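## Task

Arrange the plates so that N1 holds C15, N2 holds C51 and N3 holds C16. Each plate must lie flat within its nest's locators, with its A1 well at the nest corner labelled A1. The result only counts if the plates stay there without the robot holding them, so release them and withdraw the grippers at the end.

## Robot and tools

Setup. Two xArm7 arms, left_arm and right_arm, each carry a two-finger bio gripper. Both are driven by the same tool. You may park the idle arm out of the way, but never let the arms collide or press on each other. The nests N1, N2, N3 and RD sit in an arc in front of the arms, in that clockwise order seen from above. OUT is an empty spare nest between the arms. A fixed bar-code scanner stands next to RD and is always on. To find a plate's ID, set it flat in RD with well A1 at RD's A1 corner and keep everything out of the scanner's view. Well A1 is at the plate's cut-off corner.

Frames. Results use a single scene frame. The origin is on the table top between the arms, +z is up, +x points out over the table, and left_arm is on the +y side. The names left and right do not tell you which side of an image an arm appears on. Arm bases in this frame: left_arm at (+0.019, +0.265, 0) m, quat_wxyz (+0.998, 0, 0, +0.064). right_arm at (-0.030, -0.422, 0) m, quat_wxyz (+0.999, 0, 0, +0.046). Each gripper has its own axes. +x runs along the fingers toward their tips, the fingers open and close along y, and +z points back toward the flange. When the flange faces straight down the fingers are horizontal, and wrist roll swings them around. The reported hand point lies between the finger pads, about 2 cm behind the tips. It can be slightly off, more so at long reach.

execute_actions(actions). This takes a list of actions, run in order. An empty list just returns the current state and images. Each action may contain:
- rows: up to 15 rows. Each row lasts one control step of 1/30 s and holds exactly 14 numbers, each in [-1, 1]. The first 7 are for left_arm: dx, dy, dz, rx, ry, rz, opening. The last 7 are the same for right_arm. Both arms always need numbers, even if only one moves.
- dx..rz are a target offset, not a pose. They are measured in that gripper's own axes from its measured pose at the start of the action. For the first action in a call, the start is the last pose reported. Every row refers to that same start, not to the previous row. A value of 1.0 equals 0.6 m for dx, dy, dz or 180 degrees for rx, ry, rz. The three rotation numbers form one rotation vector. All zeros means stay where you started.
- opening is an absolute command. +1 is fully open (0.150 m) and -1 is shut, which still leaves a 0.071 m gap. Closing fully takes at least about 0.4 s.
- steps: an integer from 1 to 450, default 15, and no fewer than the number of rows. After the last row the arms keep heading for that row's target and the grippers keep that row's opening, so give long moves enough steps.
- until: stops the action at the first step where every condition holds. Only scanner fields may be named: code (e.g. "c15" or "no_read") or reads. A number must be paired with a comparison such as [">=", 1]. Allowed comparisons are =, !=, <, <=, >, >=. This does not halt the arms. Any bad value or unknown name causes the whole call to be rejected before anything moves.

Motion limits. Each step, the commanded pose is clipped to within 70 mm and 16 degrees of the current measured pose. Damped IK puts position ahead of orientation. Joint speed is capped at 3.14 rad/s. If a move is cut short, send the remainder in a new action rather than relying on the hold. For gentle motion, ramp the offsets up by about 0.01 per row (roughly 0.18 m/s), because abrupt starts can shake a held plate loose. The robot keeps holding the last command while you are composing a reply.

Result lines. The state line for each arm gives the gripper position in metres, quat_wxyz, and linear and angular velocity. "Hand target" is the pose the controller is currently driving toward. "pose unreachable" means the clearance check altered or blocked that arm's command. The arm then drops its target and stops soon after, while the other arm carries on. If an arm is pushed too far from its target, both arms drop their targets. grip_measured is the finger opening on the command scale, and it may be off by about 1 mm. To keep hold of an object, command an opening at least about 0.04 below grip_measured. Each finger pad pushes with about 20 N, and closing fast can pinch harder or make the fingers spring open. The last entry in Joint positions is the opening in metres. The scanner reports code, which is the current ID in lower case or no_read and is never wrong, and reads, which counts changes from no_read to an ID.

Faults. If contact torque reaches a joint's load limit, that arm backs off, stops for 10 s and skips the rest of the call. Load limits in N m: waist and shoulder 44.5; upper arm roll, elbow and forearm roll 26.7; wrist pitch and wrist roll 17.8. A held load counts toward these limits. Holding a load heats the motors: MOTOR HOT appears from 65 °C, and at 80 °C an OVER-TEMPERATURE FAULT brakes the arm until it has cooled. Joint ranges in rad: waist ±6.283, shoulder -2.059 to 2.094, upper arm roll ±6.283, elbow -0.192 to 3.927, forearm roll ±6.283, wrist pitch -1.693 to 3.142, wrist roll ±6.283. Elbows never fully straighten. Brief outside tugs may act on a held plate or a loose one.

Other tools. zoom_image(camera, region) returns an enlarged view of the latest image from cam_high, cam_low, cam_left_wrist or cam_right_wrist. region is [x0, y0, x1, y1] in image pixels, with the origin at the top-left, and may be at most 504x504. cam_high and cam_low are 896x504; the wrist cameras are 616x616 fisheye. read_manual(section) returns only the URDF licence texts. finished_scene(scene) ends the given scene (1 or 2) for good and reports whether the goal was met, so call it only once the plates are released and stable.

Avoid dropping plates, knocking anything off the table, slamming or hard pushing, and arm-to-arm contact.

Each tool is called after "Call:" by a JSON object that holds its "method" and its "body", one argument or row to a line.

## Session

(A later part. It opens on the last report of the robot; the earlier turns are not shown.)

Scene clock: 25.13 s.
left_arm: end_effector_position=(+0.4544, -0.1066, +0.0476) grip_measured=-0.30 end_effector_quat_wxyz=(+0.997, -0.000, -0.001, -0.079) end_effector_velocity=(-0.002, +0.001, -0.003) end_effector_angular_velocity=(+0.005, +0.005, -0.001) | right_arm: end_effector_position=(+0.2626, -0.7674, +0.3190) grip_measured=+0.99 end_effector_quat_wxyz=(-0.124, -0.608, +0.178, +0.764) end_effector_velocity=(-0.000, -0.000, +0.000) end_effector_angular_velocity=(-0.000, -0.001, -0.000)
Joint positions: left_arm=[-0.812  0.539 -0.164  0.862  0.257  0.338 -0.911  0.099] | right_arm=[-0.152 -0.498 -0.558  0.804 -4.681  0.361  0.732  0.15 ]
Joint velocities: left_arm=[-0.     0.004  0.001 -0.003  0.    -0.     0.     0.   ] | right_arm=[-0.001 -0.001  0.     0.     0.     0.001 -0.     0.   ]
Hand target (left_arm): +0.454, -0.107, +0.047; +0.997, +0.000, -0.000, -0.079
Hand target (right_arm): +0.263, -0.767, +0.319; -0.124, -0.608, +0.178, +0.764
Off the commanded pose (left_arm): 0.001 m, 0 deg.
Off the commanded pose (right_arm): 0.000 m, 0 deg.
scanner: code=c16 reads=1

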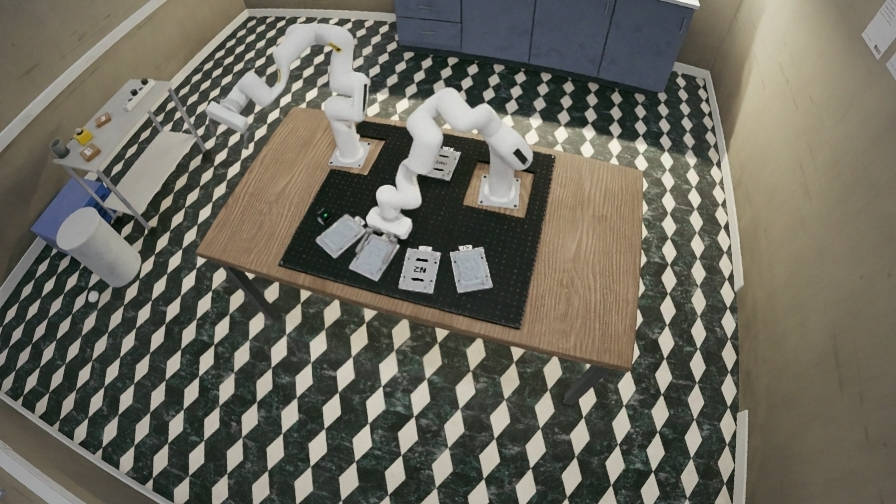

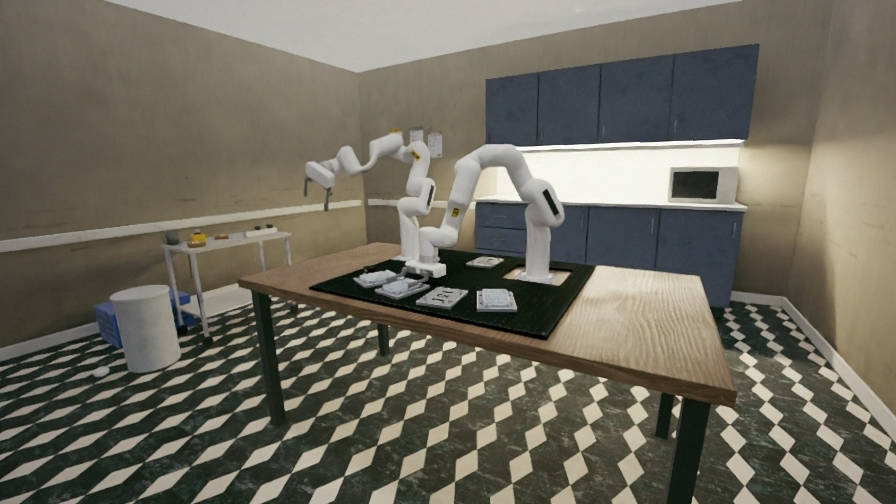

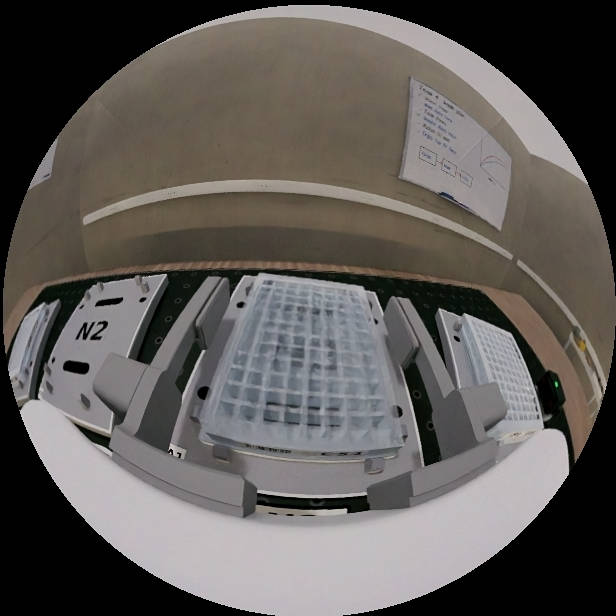

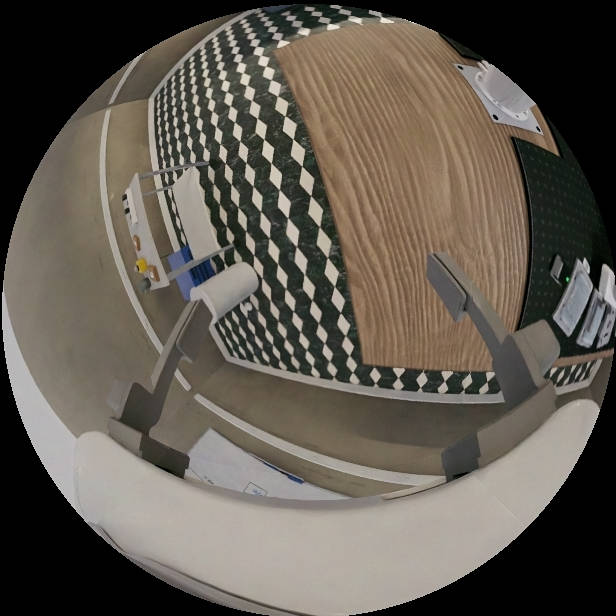

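Call:
{"method": "execute_actions", "body": {
  "actions": [
    {"rows": [[-0.0025,0,-0.005,0,0,0,-0.3,0,0,0,0,0,0,1],[-0.0025,0,-0.0093,0,0,0,-0.3,0,0,0,0,0,0,1]], "steps": 9},
    {"rows": [[0,0,0,0,0,0,-0.5,0,0,0,0,0,0,1],[0,0,0,0,0,0,-0.6,0,0,0,0,0,0,1],[0,0,0,0,0,0,-0.7,0,0,0,0,0,0,1],[0,0,0,0,0,0,-0.8,0,0,0,0,0,0,1]], "steps": 14}
  ]
}}

Call:
{"method": "zoom_image", "body": {
  "camera": "cam_left_wrist",
  "region": [180, 400, 420, 480]
}}

Scene clock: 26.07 s.
left_arm: end_effector_position=(+0.4527, -0.1067, +0.0420) grip_measured=-0.71 end_effector_quat_wxyz=(+0.997, -0.000, -0.001, -0.079) end_effector_velocity=(-0.001, +0.000, -0.001) end_effector_angular_velocity=(+0.001, +0.001, -0.000) | right_arm: end_effector_position=(+0.2626, -0.7674, +0.3190) grip_measured=+0.99 end_effector_quat_wxyz=(-0.124, -0.608, +0.178, +0.764) end_effector_velocity=(+0.000, -0.000, +0.001) end_effector_angular_velocity=(-0.002, -0.001, +0.001)
Joint positions: left_arm=[-0.82   0.554 -0.157  0.863  0.263  0.324 -0.918  0.082] | right_arm=[-0.152 -0.498 -0.558  0.804 -4.681  0.361  0.732  0.15 ]
Joint velocities: left_arm=[-0.001  0.001  0.    -0.001 -0.     0.    -0.     0.   ] | right_arm=[ 0.001 -0.001  0.     0.001 -0.001  0.    -0.001 -0.   ]
Hand target (left_arm): +0.453, -0.106, +0.042; +0.997, -0.000, -0.000, -0.079
Hand target (right_arm): +0.263, -0.767, +0.319; -0.124, -0.608, +0.178, +0.764
Off the commanded pose (left_arm): 0.000 m, 0 deg.
Off the commanded pose (right_arm): 0.000 m, 0 deg.
scanner: code=c16 reads=1

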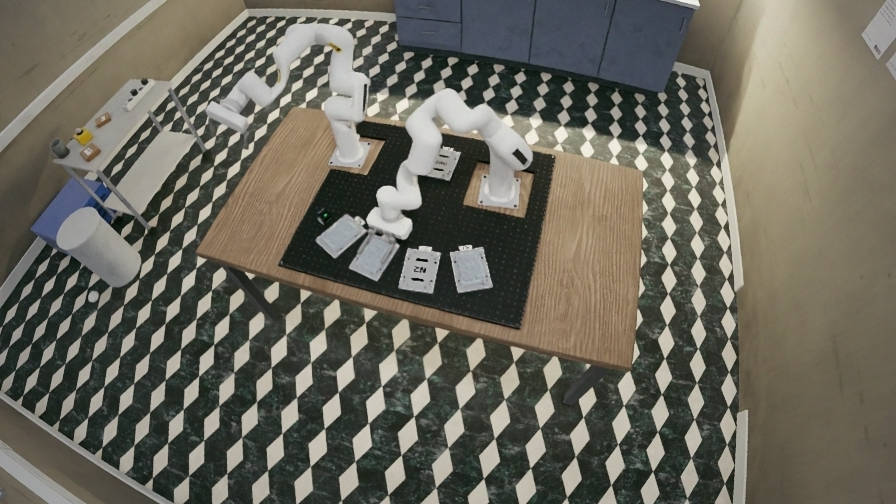

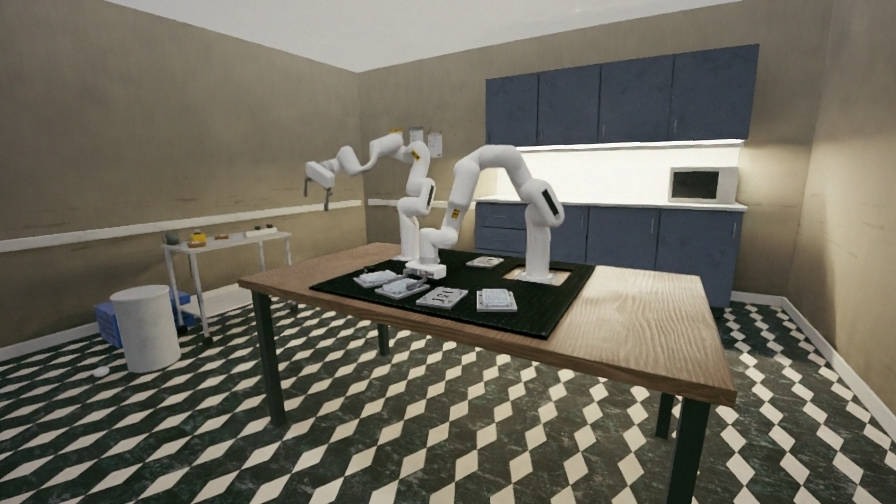

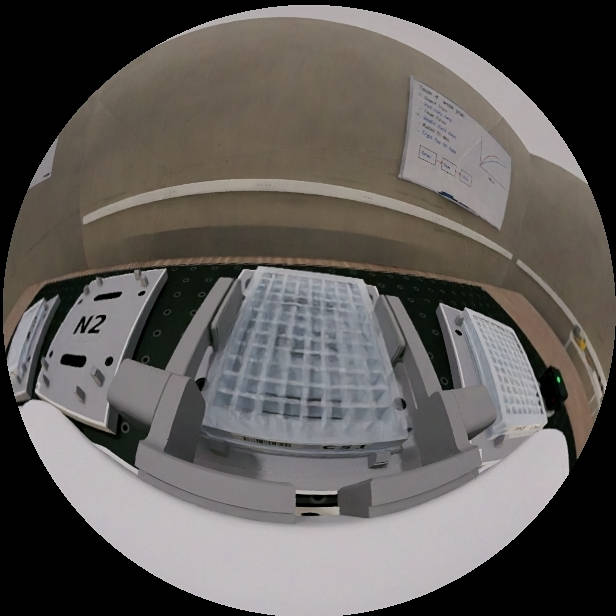

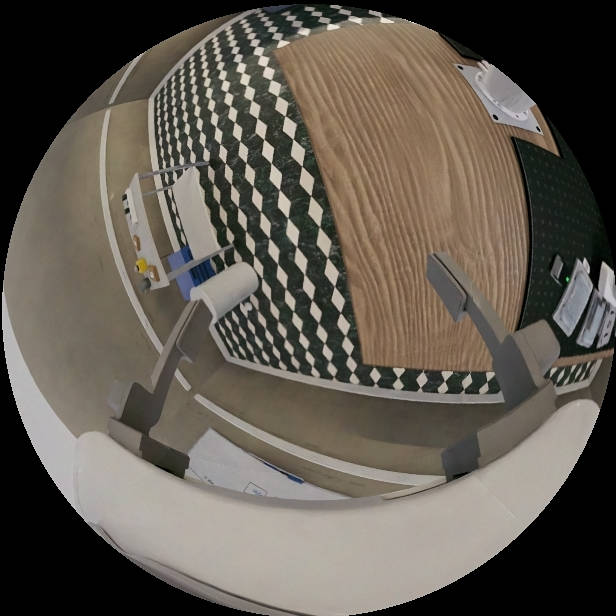

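Region (180, 400, 420, 480) of cam_left_wrist's 616x616 image, scaled by 2.100, with more detail than that image has.

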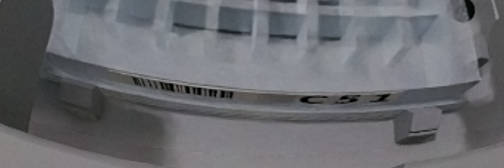

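Call:
{"method": "execute_actions", "body": {
  "actions": [
    {"rows": [[0,0,0.005,0,0,0,-0.8,0,0,0,0,0,0,1],[0,0,0.012,0,0,0,-0.8,0,0,0,0,0,0,1],[0,0,0.022,0,0,0,-0.8,0,0,0,0,0,0,1],[0,0,0.034,0,0,0,-0.8,0,0,0,0,0,0,1],[0,0,0.048,0,0,0,-0.8,0,0,0,0,0,0,1],[0,0,0.062,0,0,0,-0.8,0,0,0,0,0,0,1],[0,0,0.072,0,0,0,-0.8,0,0,0,0,0,0,1]], "steps": 13},
    {"rows": [[-0.002,0.0198,0,0,0,0.0059,-0.8,0,0,0,0,0,0,1],[-0.004,0.0396,0,0,0,0.0118,-0.8,0,0,0,0,0,0,1],[-0.006,0.0595,0,0,0,0.0177,-0.8,0,0,0,0,0,0,1],[-0.008,0.0793,0,0,0,0.0237,-0.8,0,0,0,0,0,0,1],[-0.01,0.0991,0,0,0,0.0296,-0.8,0,0,0,0,0,0,1],[-0.012,0.1189,0,0,0,0.0355,-0.8,0,0,0,0,0,0,1],[-0.014,0.1387,0,0,0,0.0414,-0.8,0,0,0,0,0,0,1],[-0.016,0.1586,0,0,0,0.0473,-0.8,0,0,0,0,0,0,1],[-0.018,0.1784,0,0,0,0.0532,-0.8,0,0,0,0,0,0,1],[-0.02,0.1982,0,0,0,0.0591,-0.8,0,0,0,0,0,0,1],[-0.022,0.218,0,0,0,0.065,-0.8,0,0,0,0,0,0,1],[-0.024,0.2378,0,0,0,0.071,-0.8,0,0,0,0,0,0,1],[-0.026,0.2577,0,0,0,0.0769,-0.8,0,0,0,0,0,0,1],[-0.028,0.2775,0,0,0,0.0828,-0.8,0,0,0,0,0,0,1],[-0.03,0.2973,0,0,0,0.0887,-0.8,0,0,0,0,0,0,1]], "steps": 26}
  ]
}}

Scene clock: 27.77 s.
left_arm: end_effector_position=(+0.4626, +0.0708, +0.0851) grip_measured=-0.71 end_effector_quat_wxyz=(+0.998, -0.002, -0.001, +0.060) end_effector_velocity=(-0.000, +0.007, -0.003) end_effector_angular_velocity=(+0.005, +0.007, +0.013) | right_arm: end_effector_position=(+0.2626, -0.7674, +0.3190) grip_measured=+0.99 end_effector_quat_wxyz=(-0.124, -0.608, +0.178, +0.764) end_effector_velocity=(+0.000, -0.000, +0.000) end_effector_angular_velocity=(-0.002, +0.000, +0.001)
Joint positions: left_arm=[-0.595  0.24  -0.132  0.514  0.112  0.273 -0.823  0.082] | right_arm=[-0.152 -0.498 -0.558  0.804 -4.681  0.361  0.732  0.15 ]
Joint velocities: left_arm=[ 0.008  0.001  0.004 -0.007 -0.004  0.001  0.002 -0.   ] | right_arm=[-0.     0.    -0.     0.    -0.     0.    -0.003 -0.   ]
Hand target (left_arm): +0.463, +0.072, +0.085; +0.998, -0.002, -0.001, +0.061
Hand target (right_arm): +0.263, -0.767, +0.319; -0.124, -0.608, +0.178, +0.764
Off the commanded pose (left_arm): 0.002 m, 0 deg.
Off the commanded pose (right_arm): 0.000 m, 0 deg.
scanner: code=c16 reads=1

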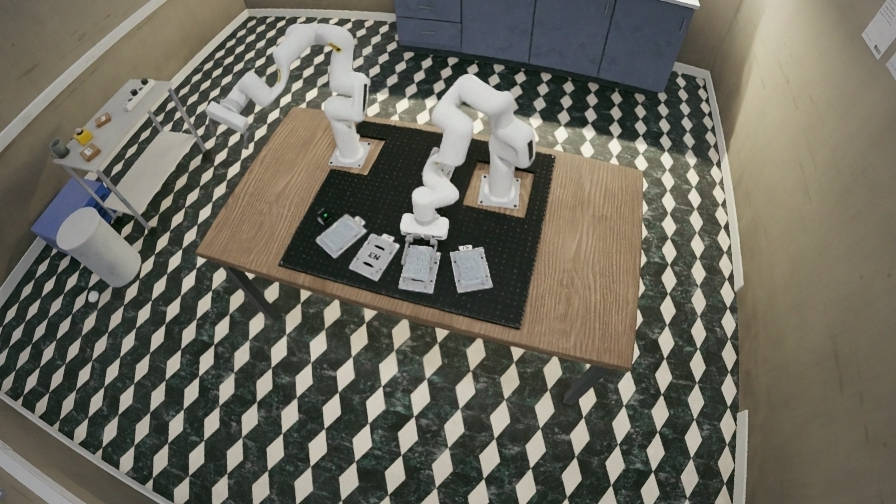

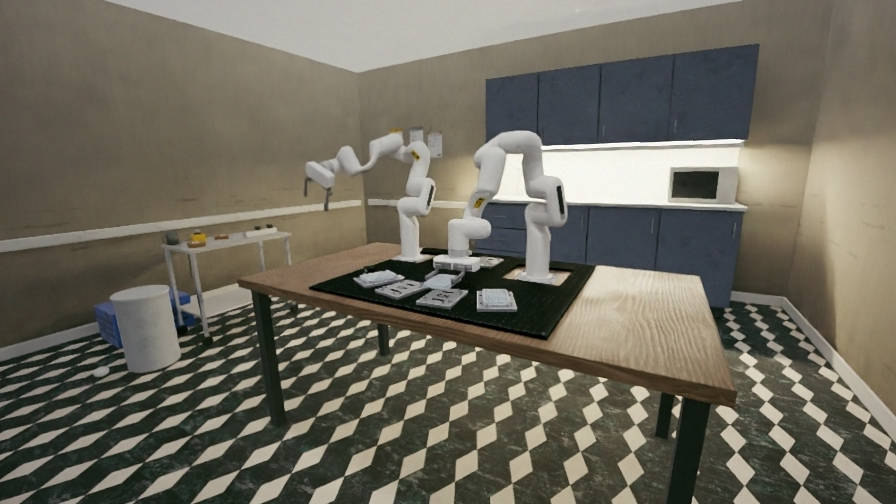

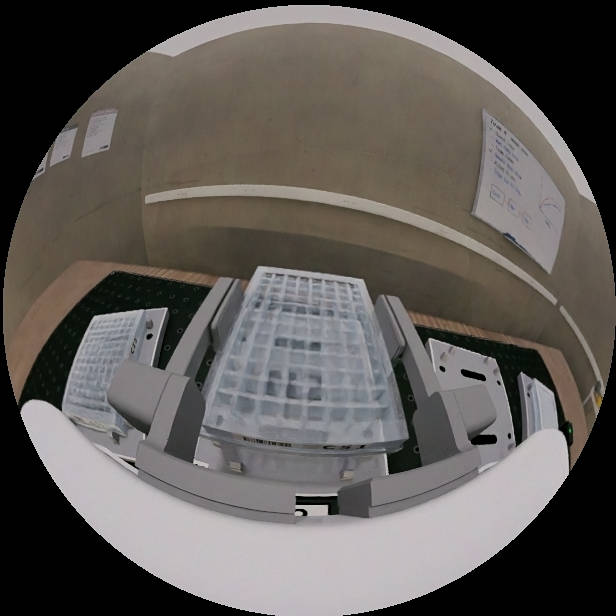

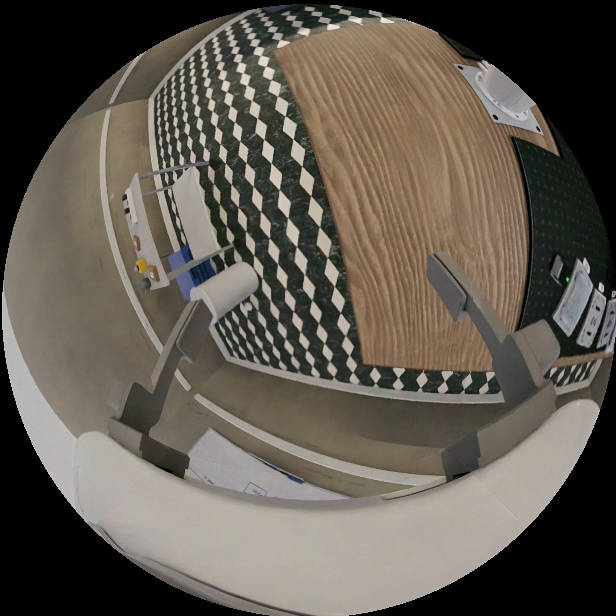

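Call:
{"method": "execute_actions", "body": {
  "actions": [
    {"rows": [[0.001,0.0024,-0.01,0.0013,0.0006,0,-0.8,0,0,0,0,0,0,1],[0.001,0.0024,-0.022,0.0013,0.0006,0,-0.8,0,0,0,0,0,0,1],[0.001,0.0024,-0.034,0.0013,0.0006,0,-0.8,0,0,0,0,0,0,1],[0.001,0.0024,-0.045,0.0013,0.0006,0,-0.8,0,0,0,0,0,0,1],[0.001,0.0024,-0.047,0.0013,0.0006,0,-0.8,0,0,0,0,0,0,1],[0.001,0.0024,-0.047,0.0013,0.0006,0,-0.8,0,0,0,0,0,0,1],[0.001,0.0024,-0.047,0.0013,0.0006,0,-0.8,0,0,0,0,0,0,1],[0.001,0.0024,-0.047,0.0013,0.0006,0,-0.8,0,0,0,0,0,0,1],[0.001,0.0024,-0.047,0.0013,0.0006,0,-0.8,0,0,0,0,0,0,1],[0.001,0.0024,-0.052,0.0013,0.0006,0,-0.8,0,0,0,0,0,0,1],[0.001,0.0024,-0.057,0.0013,0.0006,0,-0.8,0,0,0,0,0,0,1],[0.001,0.0024,-0.062,0.0013,0.0006,0,-0.8,0,0,0,0,0,0,1],[0.001,0.0024,-0.067,0.0013,0.0006,0,-0.8,0,0,0,0,0,0,1],[0.001,0.0024,-0.0727,0.0013,0.0006,0,-0.8,0,0,0,0,0,0,1]], "steps": 24}
  ]
}}

Scene clock: 28.83 s.
left_arm: end_effector_position=(+0.4631, +0.0720, +0.0418) grip_measured=-0.71 end_effector_quat_wxyz=(+0.998, -0.000, -0.000, +0.060) end_effector_velocity=(+0.000, -0.001, +0.000) end_effector_angular_velocity=(-0.000, -0.001, -0.001) | right_arm: end_effector_position=(+0.2626, -0.7674, +0.3190) grip_measured=+0.99 end_effector_quat_wxyz=(-0.124, -0.608, +0.178, +0.764) end_effector_velocity=(+0.000, +0.000, -0.000) end_effector_angular_velocity=(+0.002, -0.001, -0.001)
Joint positions: left_arm=[-0.644  0.404 -0.065  0.547  0.179  0.145 -0.873  0.082] | right_arm=[-0.152 -0.498 -0.558  0.804 -4.681  0.361  0.732  0.15 ]
Joint velocities: left_arm=[-0.003  0.001  0.001  0.002  0.001 -0.001 -0.002 -0.   ] | right_arm=[ 0.     0.     0.     0.     0.001  0.     0.002 -0.   ]
Hand target (left_arm): +0.463, +0.072, +0.042; +0.998, -0.000, -0.000, +0.060
Hand target (right_arm): +0.263, -0.767, +0.319; -0.124, -0.608, +0.178, +0.764
Off the commanded pose (left_arm): 0.000 m, 0 deg.
Off the commanded pose (right_arm): 0.000 m, 0 deg.
scanner: code=c16 reads=1

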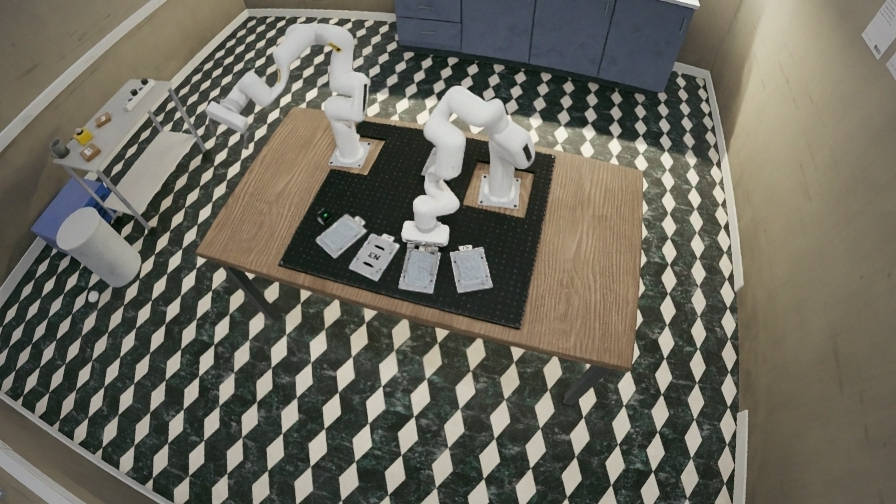

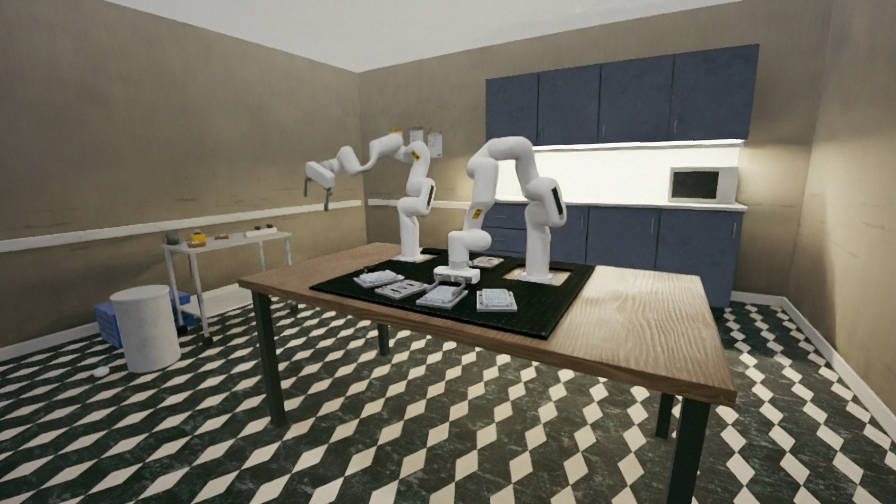

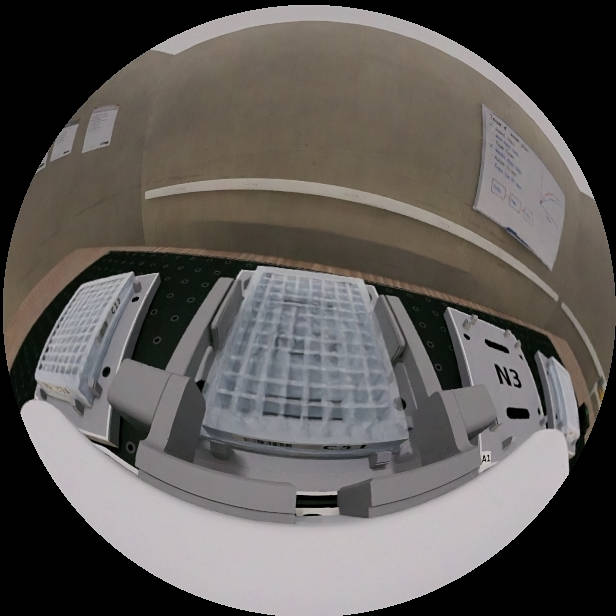

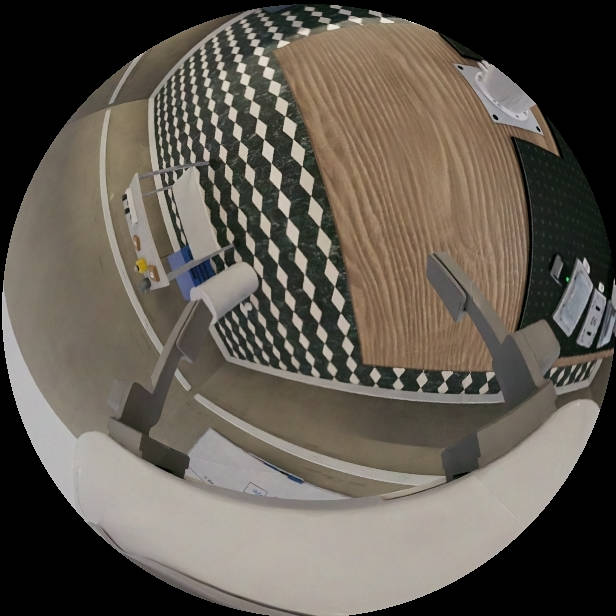

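The plate looks seated, so I'll release it and lift to check.

Call:
{"method": "execute_actions", "body": {
  "actions": [
    {"rows": [[0,0,0,0,0,0,-0.6,0,0,0,0,0,0,1],[0,0,0,0,0,0,-0.45,0,0,0,0,0,0,1],[0,0,0,0,0,0,-0.3,0,0,0,0,0,0,1]], "steps": 9},
    {"rows": [[0,0,0.02,0,0,0,-0.3,0,0,0,0,0,0,1],[0,0,0.05,0,0,0,-0.3,0,0,0,0,0,0,1],[0,0,0.097,0,0,0,-0.3,0,0,0,0,0,0,1]], "steps": 13}
  ]
}}

Call:
{"method": "zoom_image", "body": {
  "camera": "cam_left_wrist",
  "region": [170, 300, 430, 510]
}}

Scene clock: 29.70 s.
left_arm: end_effector_position=(+0.4629, +0.0724, +0.0993) grip_measured=-0.30 end_effector_quat_wxyz=(+0.998, +0.000, -0.001, +0.060) end_effector_velocity=(-0.007, +0.007, -0.011) end_effector_angular_velocity=(+0.012, +0.055, +0.001) | right_arm: end_effector_position=(+0.2626, -0.7674, +0.3190) grip_measured=+0.99 end_effector_quat_wxyz=(-0.124, -0.608, +0.178, +0.764) end_effector_velocity=(-0.000, -0.000, +0.000) end_effector_angular_velocity=(-0.001, -0.001, -0.000)
Joint positions: left_arm=[-0.591  0.186 -0.14   0.508  0.086  0.324 -0.802  0.099] | right_arm=[-0.152 -0.498 -0.558  0.804 -4.681  0.361  0.732  0.15 ]
Joint velocities: left_arm=[ 0.031 -0.007 -0.03  -0.009 -0.066  0.05   0.063  0.   ] | right_arm=[-0.001 -0.001  0.     0.    -0.     0.    -0.001  0.   ]
Hand target (left_arm): +0.463, +0.072, +0.100; +0.998, +0.000, -0.001, +0.060
Hand target (right_arm): +0.263, -0.767, +0.319; -0.124, -0.608, +0.178, +0.764
Off the commanded pose (left_arm): 0.001 m, 0 deg.
Off the commanded pose (right_arm): 0.000 m, 0 deg.
scanner: code=c16 reads=1

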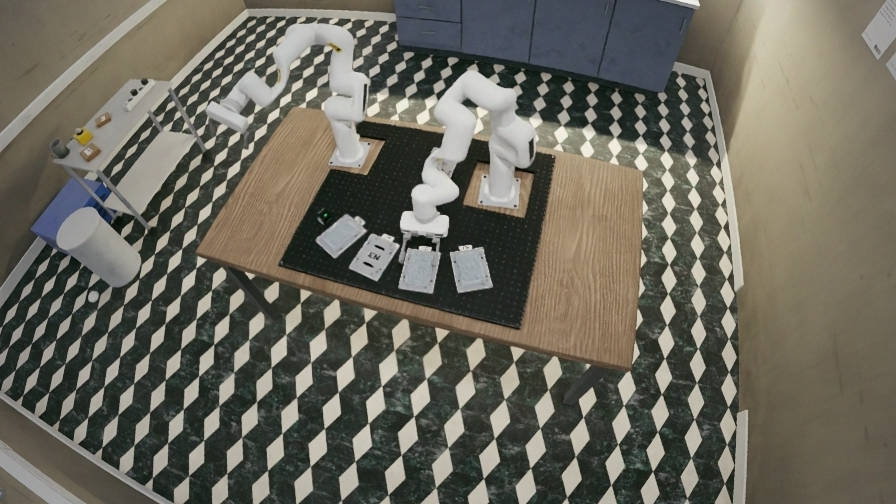

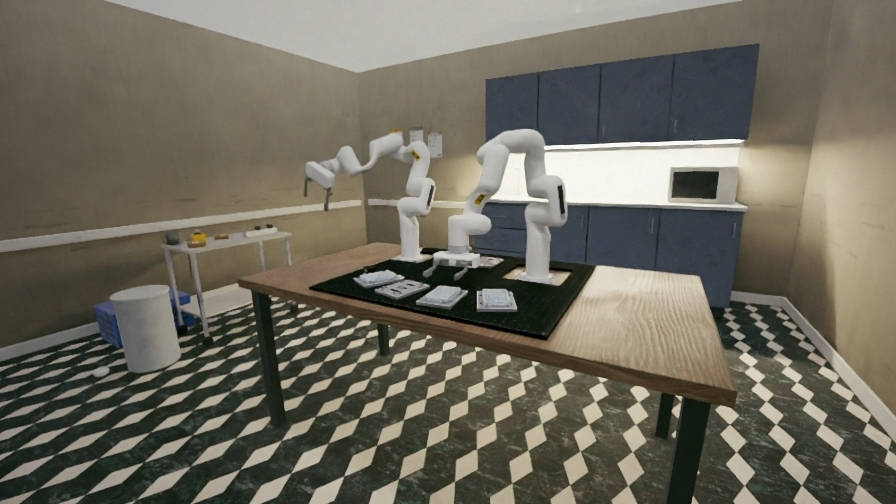

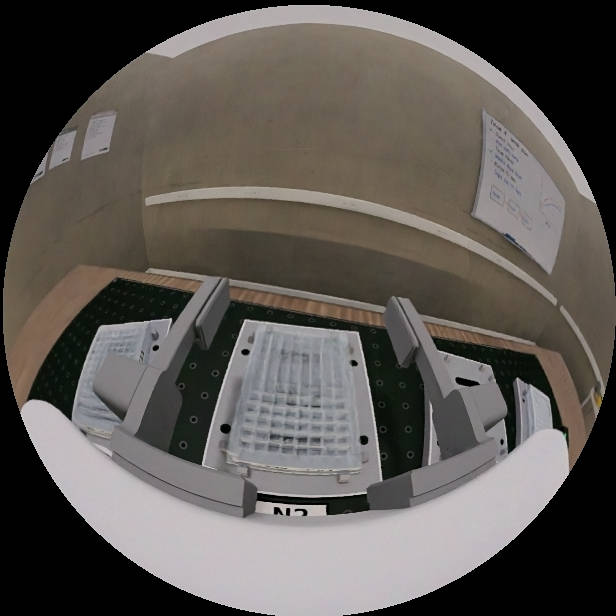

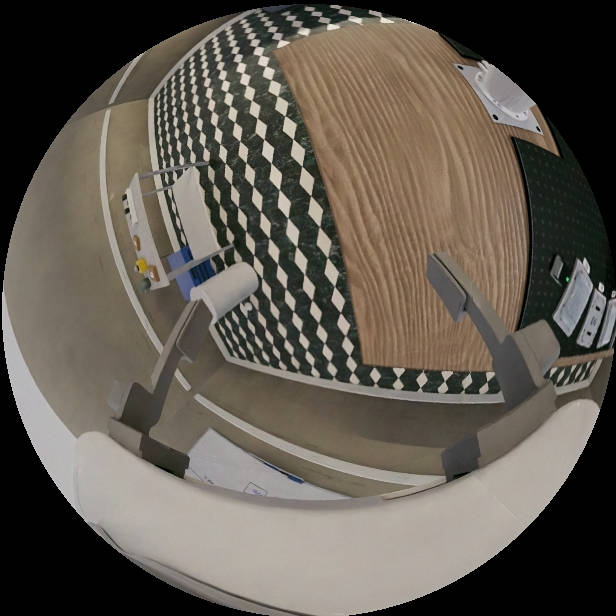

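Region (170, 300, 430, 510) of cam_left_wrist's 616x616 image, scaled by 1.938, with more detail than that image has; it fills the top 407 rows of this view, and the rest is white.

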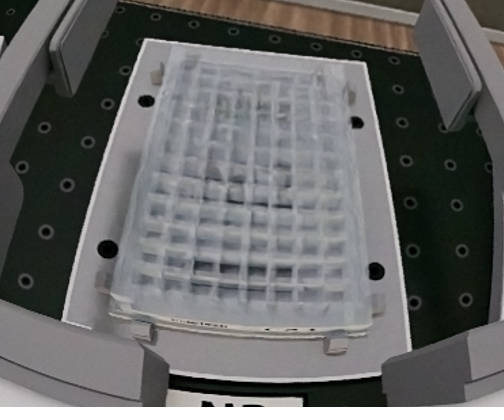

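Call:
{"method": "execute_actions", "body": {
  "actions": [
    {"rows": [[-0.022,-0.069,0,0,0,-0.023,-0.3,0,0,0,0,0,0,1],[-0.043,-0.138,0,0,0,-0.046,-0.3,0,0,0,0,0,0,1],[-0.065,-0.207,0,0,0,-0.07,-0.3,0,0,0,0,0,0,1],[-0.087,-0.276,0,0,0,-0.093,-0.3,0,0,0,0,0,0,1],[-0.108,-0.345,0,0,0,-0.116,-0.3,0,0,0,0,0,0,1],[-0.13,-0.414,0,0,0,-0.139,-0.3,0,0,0,0,0,0,1],[-0.152,-0.482,0,0,0,-0.162,-0.3,0,0,0,0,0,0,1],[-0.1732,-0.5514,0,0,0,-0.1856,-0.3,0,0,0,0,0,0,1]], "steps": 34}
  ]
}}

Scene clock: 31.03 s.
left_arm: end_effector_position=(+0.4008, -0.2677, +0.0997) grip_measured=-0.30 end_effector_quat_wxyz=(+0.973, +0.002, -0.001, -0.229) end_effector_velocity=(-0.004, -0.005, +0.001) end_effector_angular_velocity=(-0.003, +0.001, -0.008) | right_arm: end_effector_position=(+0.2626, -0.7674, +0.3190) grip_measured=+0.99 end_effector_quat_wxyz=(-0.124, -0.608, +0.178, +0.764) end_effector_velocity=(-0.000, -0.000, +0.000) end_effector_angular_velocity=(+0.000, -0.000, -0.000)
Joint positions: left_arm=[-0.915  0.581 -0.301  1.15   0.296  0.61  -0.823  0.099] | right_arm=[-0.152 -0.498 -0.558  0.804 -4.681  0.361  0.732  0.15 ]
Joint velocities: left_arm=[-0.007  0.004 -0.004  0.007  0.     0.002 -0.001  0.   ] | right_arm=[ 0. -0. -0.  0.  0. -0. -0. -0.]
Hand target (left_arm): +0.400, -0.268, +0.100; +0.973, +0.001, -0.001, -0.230
Hand target (right_arm): +0.263, -0.767, +0.319; -0.124, -0.608, +0.178, +0.764
Off the commanded pose (left_arm): 0.002 m, 0 deg.
Off the commanded pose (right_arm): 0.000 m, 0 deg.
scanner: code=c16 reads=1

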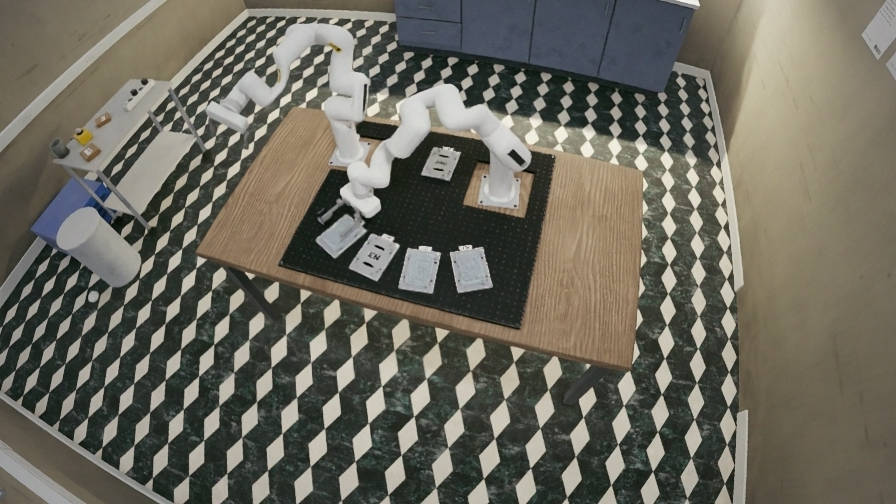

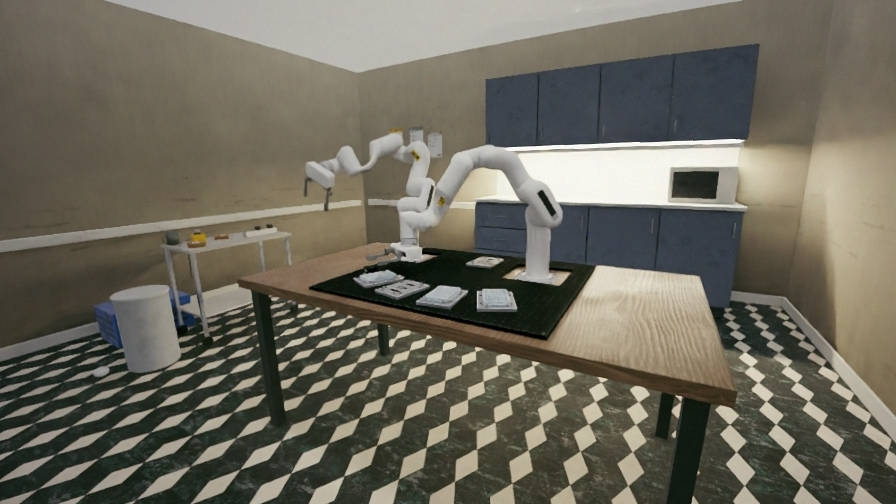

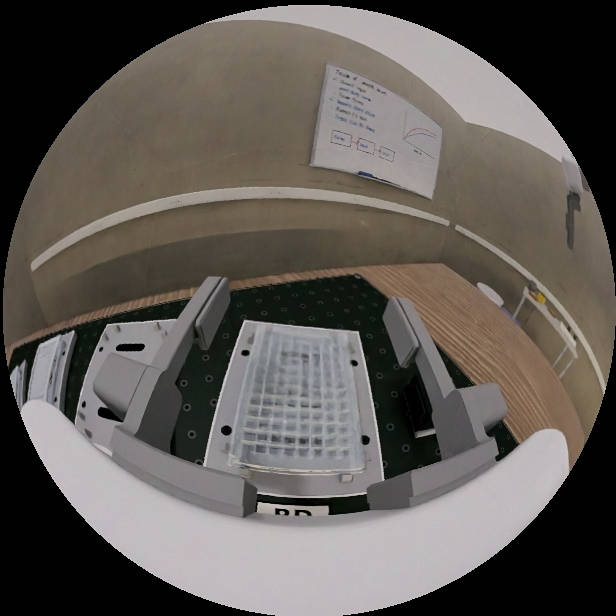

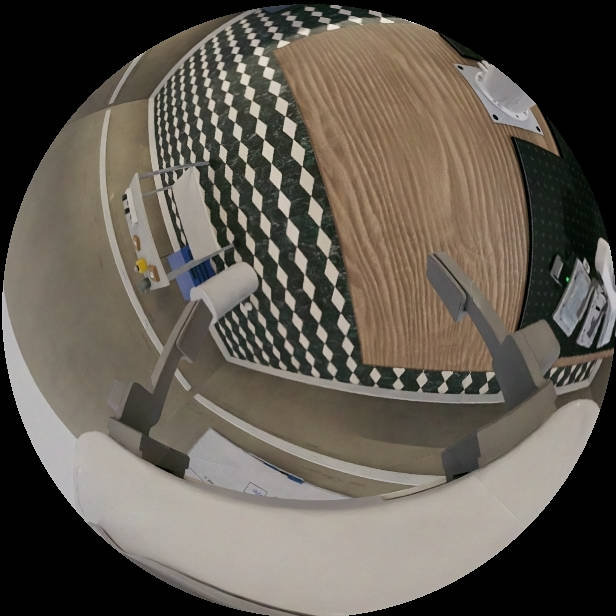

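Call:
{"method": "execute_actions", "body": {
  "actions": [
    {"rows": [[-0.001,-0.001,-0.03,-0.0012,0,0.002,-0.3,0,0,0,0,0,0,1],[-0.0015,-0.001,-0.06,-0.0012,0,0.004,-0.3,0,0,0,0,0,0,1],[-0.0015,-0.001,-0.0862,-0.0012,0,0.004,-0.3,0,0,0,0,0,0,1]], "steps": 18}
  ]
}}

Scene clock: 31.77 s.
left_arm: end_effector_position=(+0.4001, -0.2680, +0.0485) grip_measured=-0.30 end_effector_quat_wxyz=(+0.975, -0.000, -0.001, -0.223) end_effector_velocity=(-0.001, +0.004, -0.007) end_effector_angular_velocity=(+0.010, +0.006, +0.002) | right_arm: end_effector_position=(+0.2626, -0.7674, +0.3190) grip_measured=+0.99 end_effector_quat_wxyz=(-0.124, -0.608, +0.178, +0.764) end_effector_velocity=(+0.000, +0.000, -0.000) end_effector_angular_velocity=(+0.000, -0.000, +0.001)
Joint positions: left_arm=[-0.949  0.707 -0.258  1.178  0.347  0.512 -0.875  0.099] | right_arm=[-0.152 -0.498 -0.558  0.804 -4.681  0.361  0.732  0.15 ]
Joint velocities: left_arm=[ 0.     0.008  0.003 -0.004  0.     0.    -0.001 -0.   ] | right_arm=[ 0.     0.     0.    -0.     0.     0.001 -0.    -0.   ]
Hand target (left_arm): +0.400, -0.268, +0.048; +0.975, -0.000, -0.001, -0.223
Hand target (right_arm): +0.263, -0.767, +0.319; -0.124, -0.608, +0.178, +0.764
Off the commanded pose (left_arm): 0.001 m, 0 deg.
Off the commanded pose (right_arm): 0.000 m, 0 deg.
scanner: code=no_read reads=1

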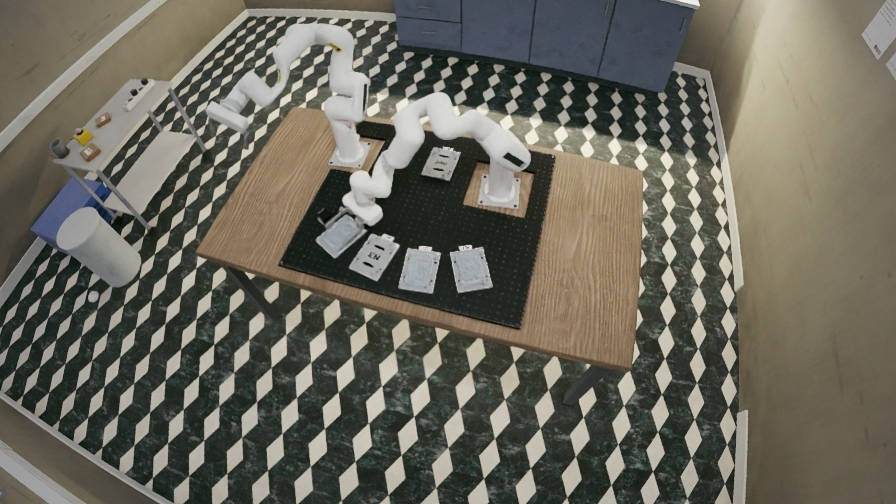

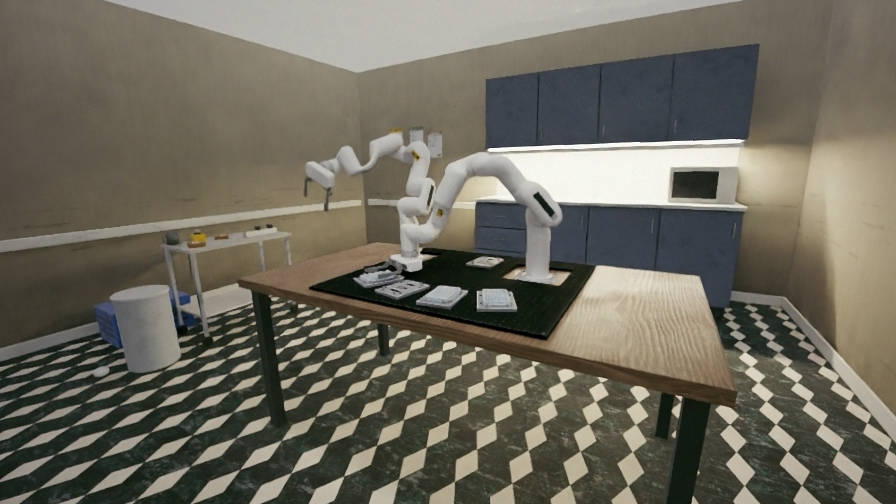

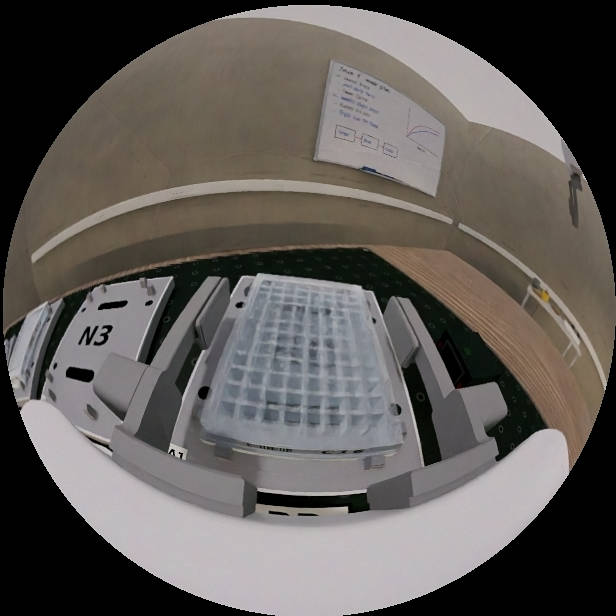

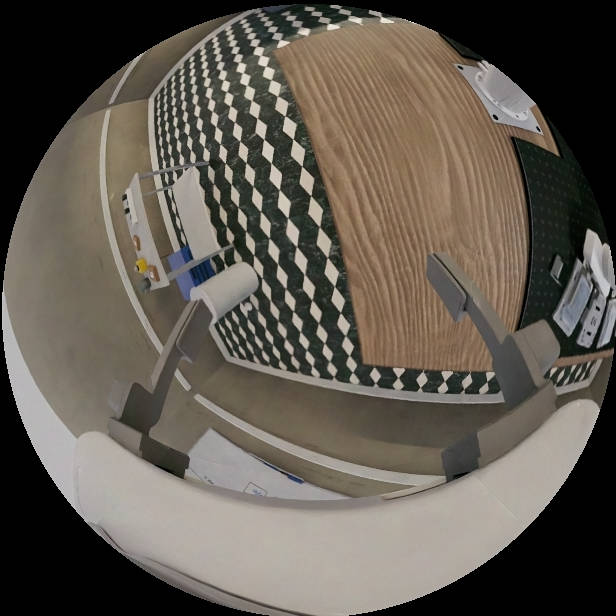

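Call:
{"method": "execute_actions", "body": {
  "actions": [
    {"rows": [[-0.0017,0,-0.004,0,0,0,-0.3,0,0,0,0,0,0,1],[-0.0017,0,-0.0083,0,0,0,-0.3,0,0,0,0,0,0,1]], "steps": 9},
    {"rows": [[0,0,0,0,0,0,-0.5,0,0,0,0,0,0,1],[0,0,0,0,0,0,-0.6,0,0,0,0,0,0,1],[0,0,0,0,0,0,-0.7,0,0,0,0,0,0,1],[0,0,0,0,0,0,-0.8,0,0,0,0,0,0,1]], "steps": 14}
  ]
}}

Call:
{"method": "zoom_image", "body": {
  "camera": "cam_left_wrist",
  "region": [180, 400, 420, 480]
}}

Scene clock: 32.77 s.
left_arm: end_effector_position=(+0.3992, -0.2676, +0.0435) grip_measured=-0.72 end_effector_quat_wxyz=(+0.975, -0.000, -0.001, -0.223) end_effector_velocity=(+0.000, +0.001, -0.001) end_effector_angular_velocity=(+0.001, +0.001, +0.000) | right_arm: end_effector_position=(+0.2626, -0.7674, +0.3190) grip_measured=+0.99 end_effector_quat_wxyz=(-0.124, -0.608, +0.178, +0.764) end_effector_velocity=(+0.000, +0.000, +0.000) end_effector_angular_velocity=(-0.001, +0.001, +0.001)
Joint positions: left_arm=[-0.954  0.717 -0.253  1.179  0.352  0.501 -0.879  0.082] | right_arm=[-0.152 -0.498 -0.558  0.804 -4.681  0.361  0.732  0.15 ]
Joint velocities: left_arm=[ 0.001  0.    -0.    -0.001  0.     0.001  0.     0.   ] | right_arm=[ 0.001 -0.     0.    -0.    -0.001 -0.001 -0.    -0.   ]
Hand target (left_arm): +0.399, -0.267, +0.043; +0.975, -0.000, -0.001, -0.223
Hand target (right_arm): +0.263, -0.767, +0.319; -0.124, -0.608, +0.178, +0.764
Off the commanded pose (left_arm): 0.000 m, 0 deg.
Off the commanded pose (right_arm): 0.000 m, 0 deg.
scanner: code=no_read reads=2

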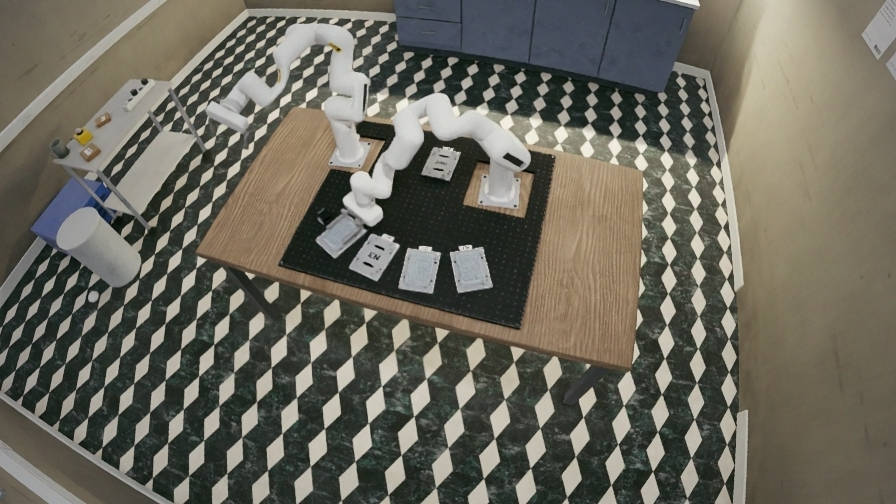

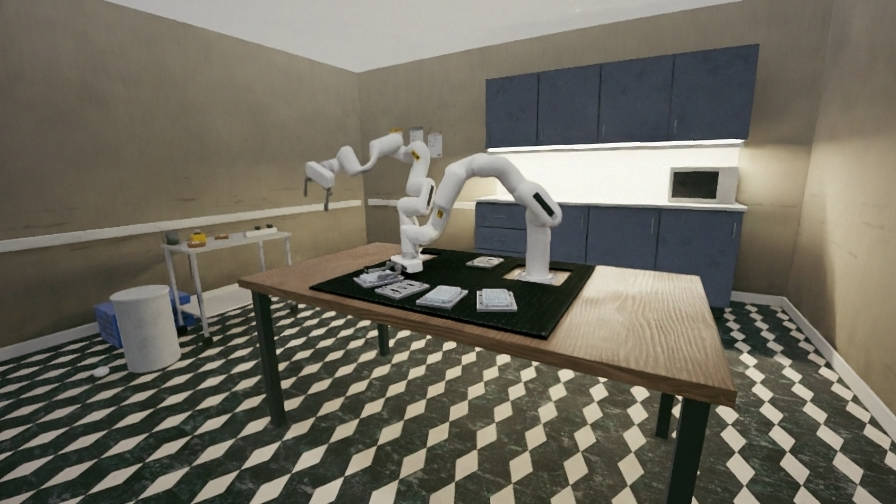

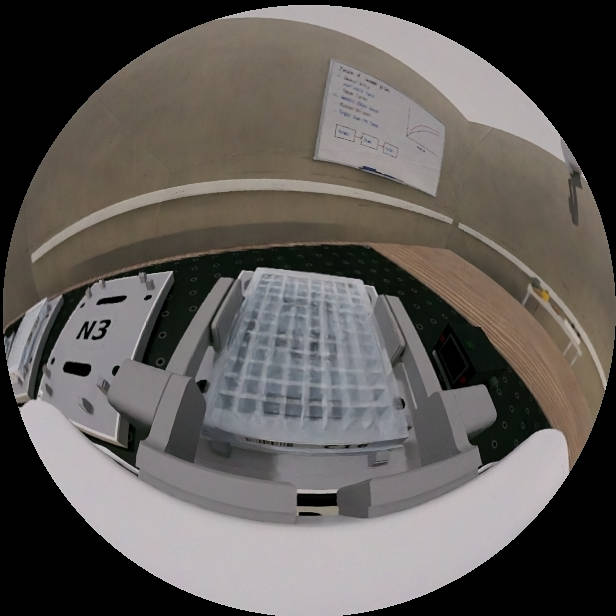

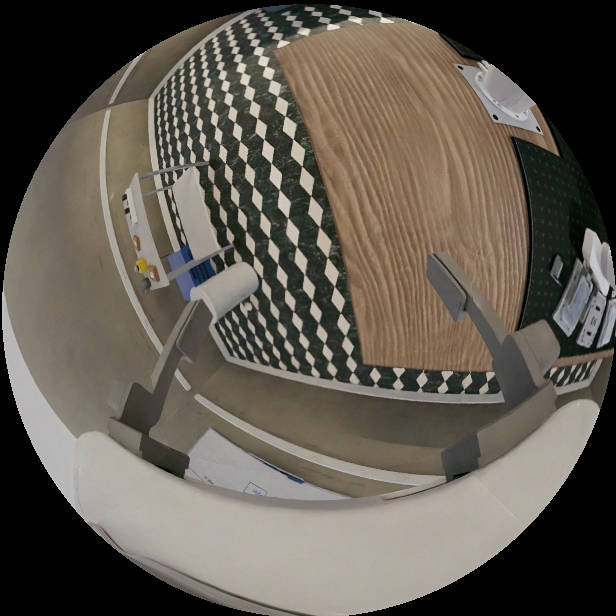

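Region (180, 400, 420, 480) of cam_left_wrist's 616x616 image, scaled by 2.100, with more detail than that image has.

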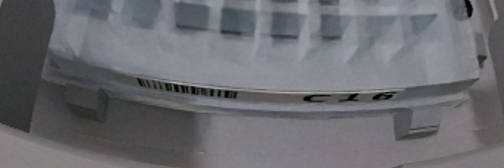

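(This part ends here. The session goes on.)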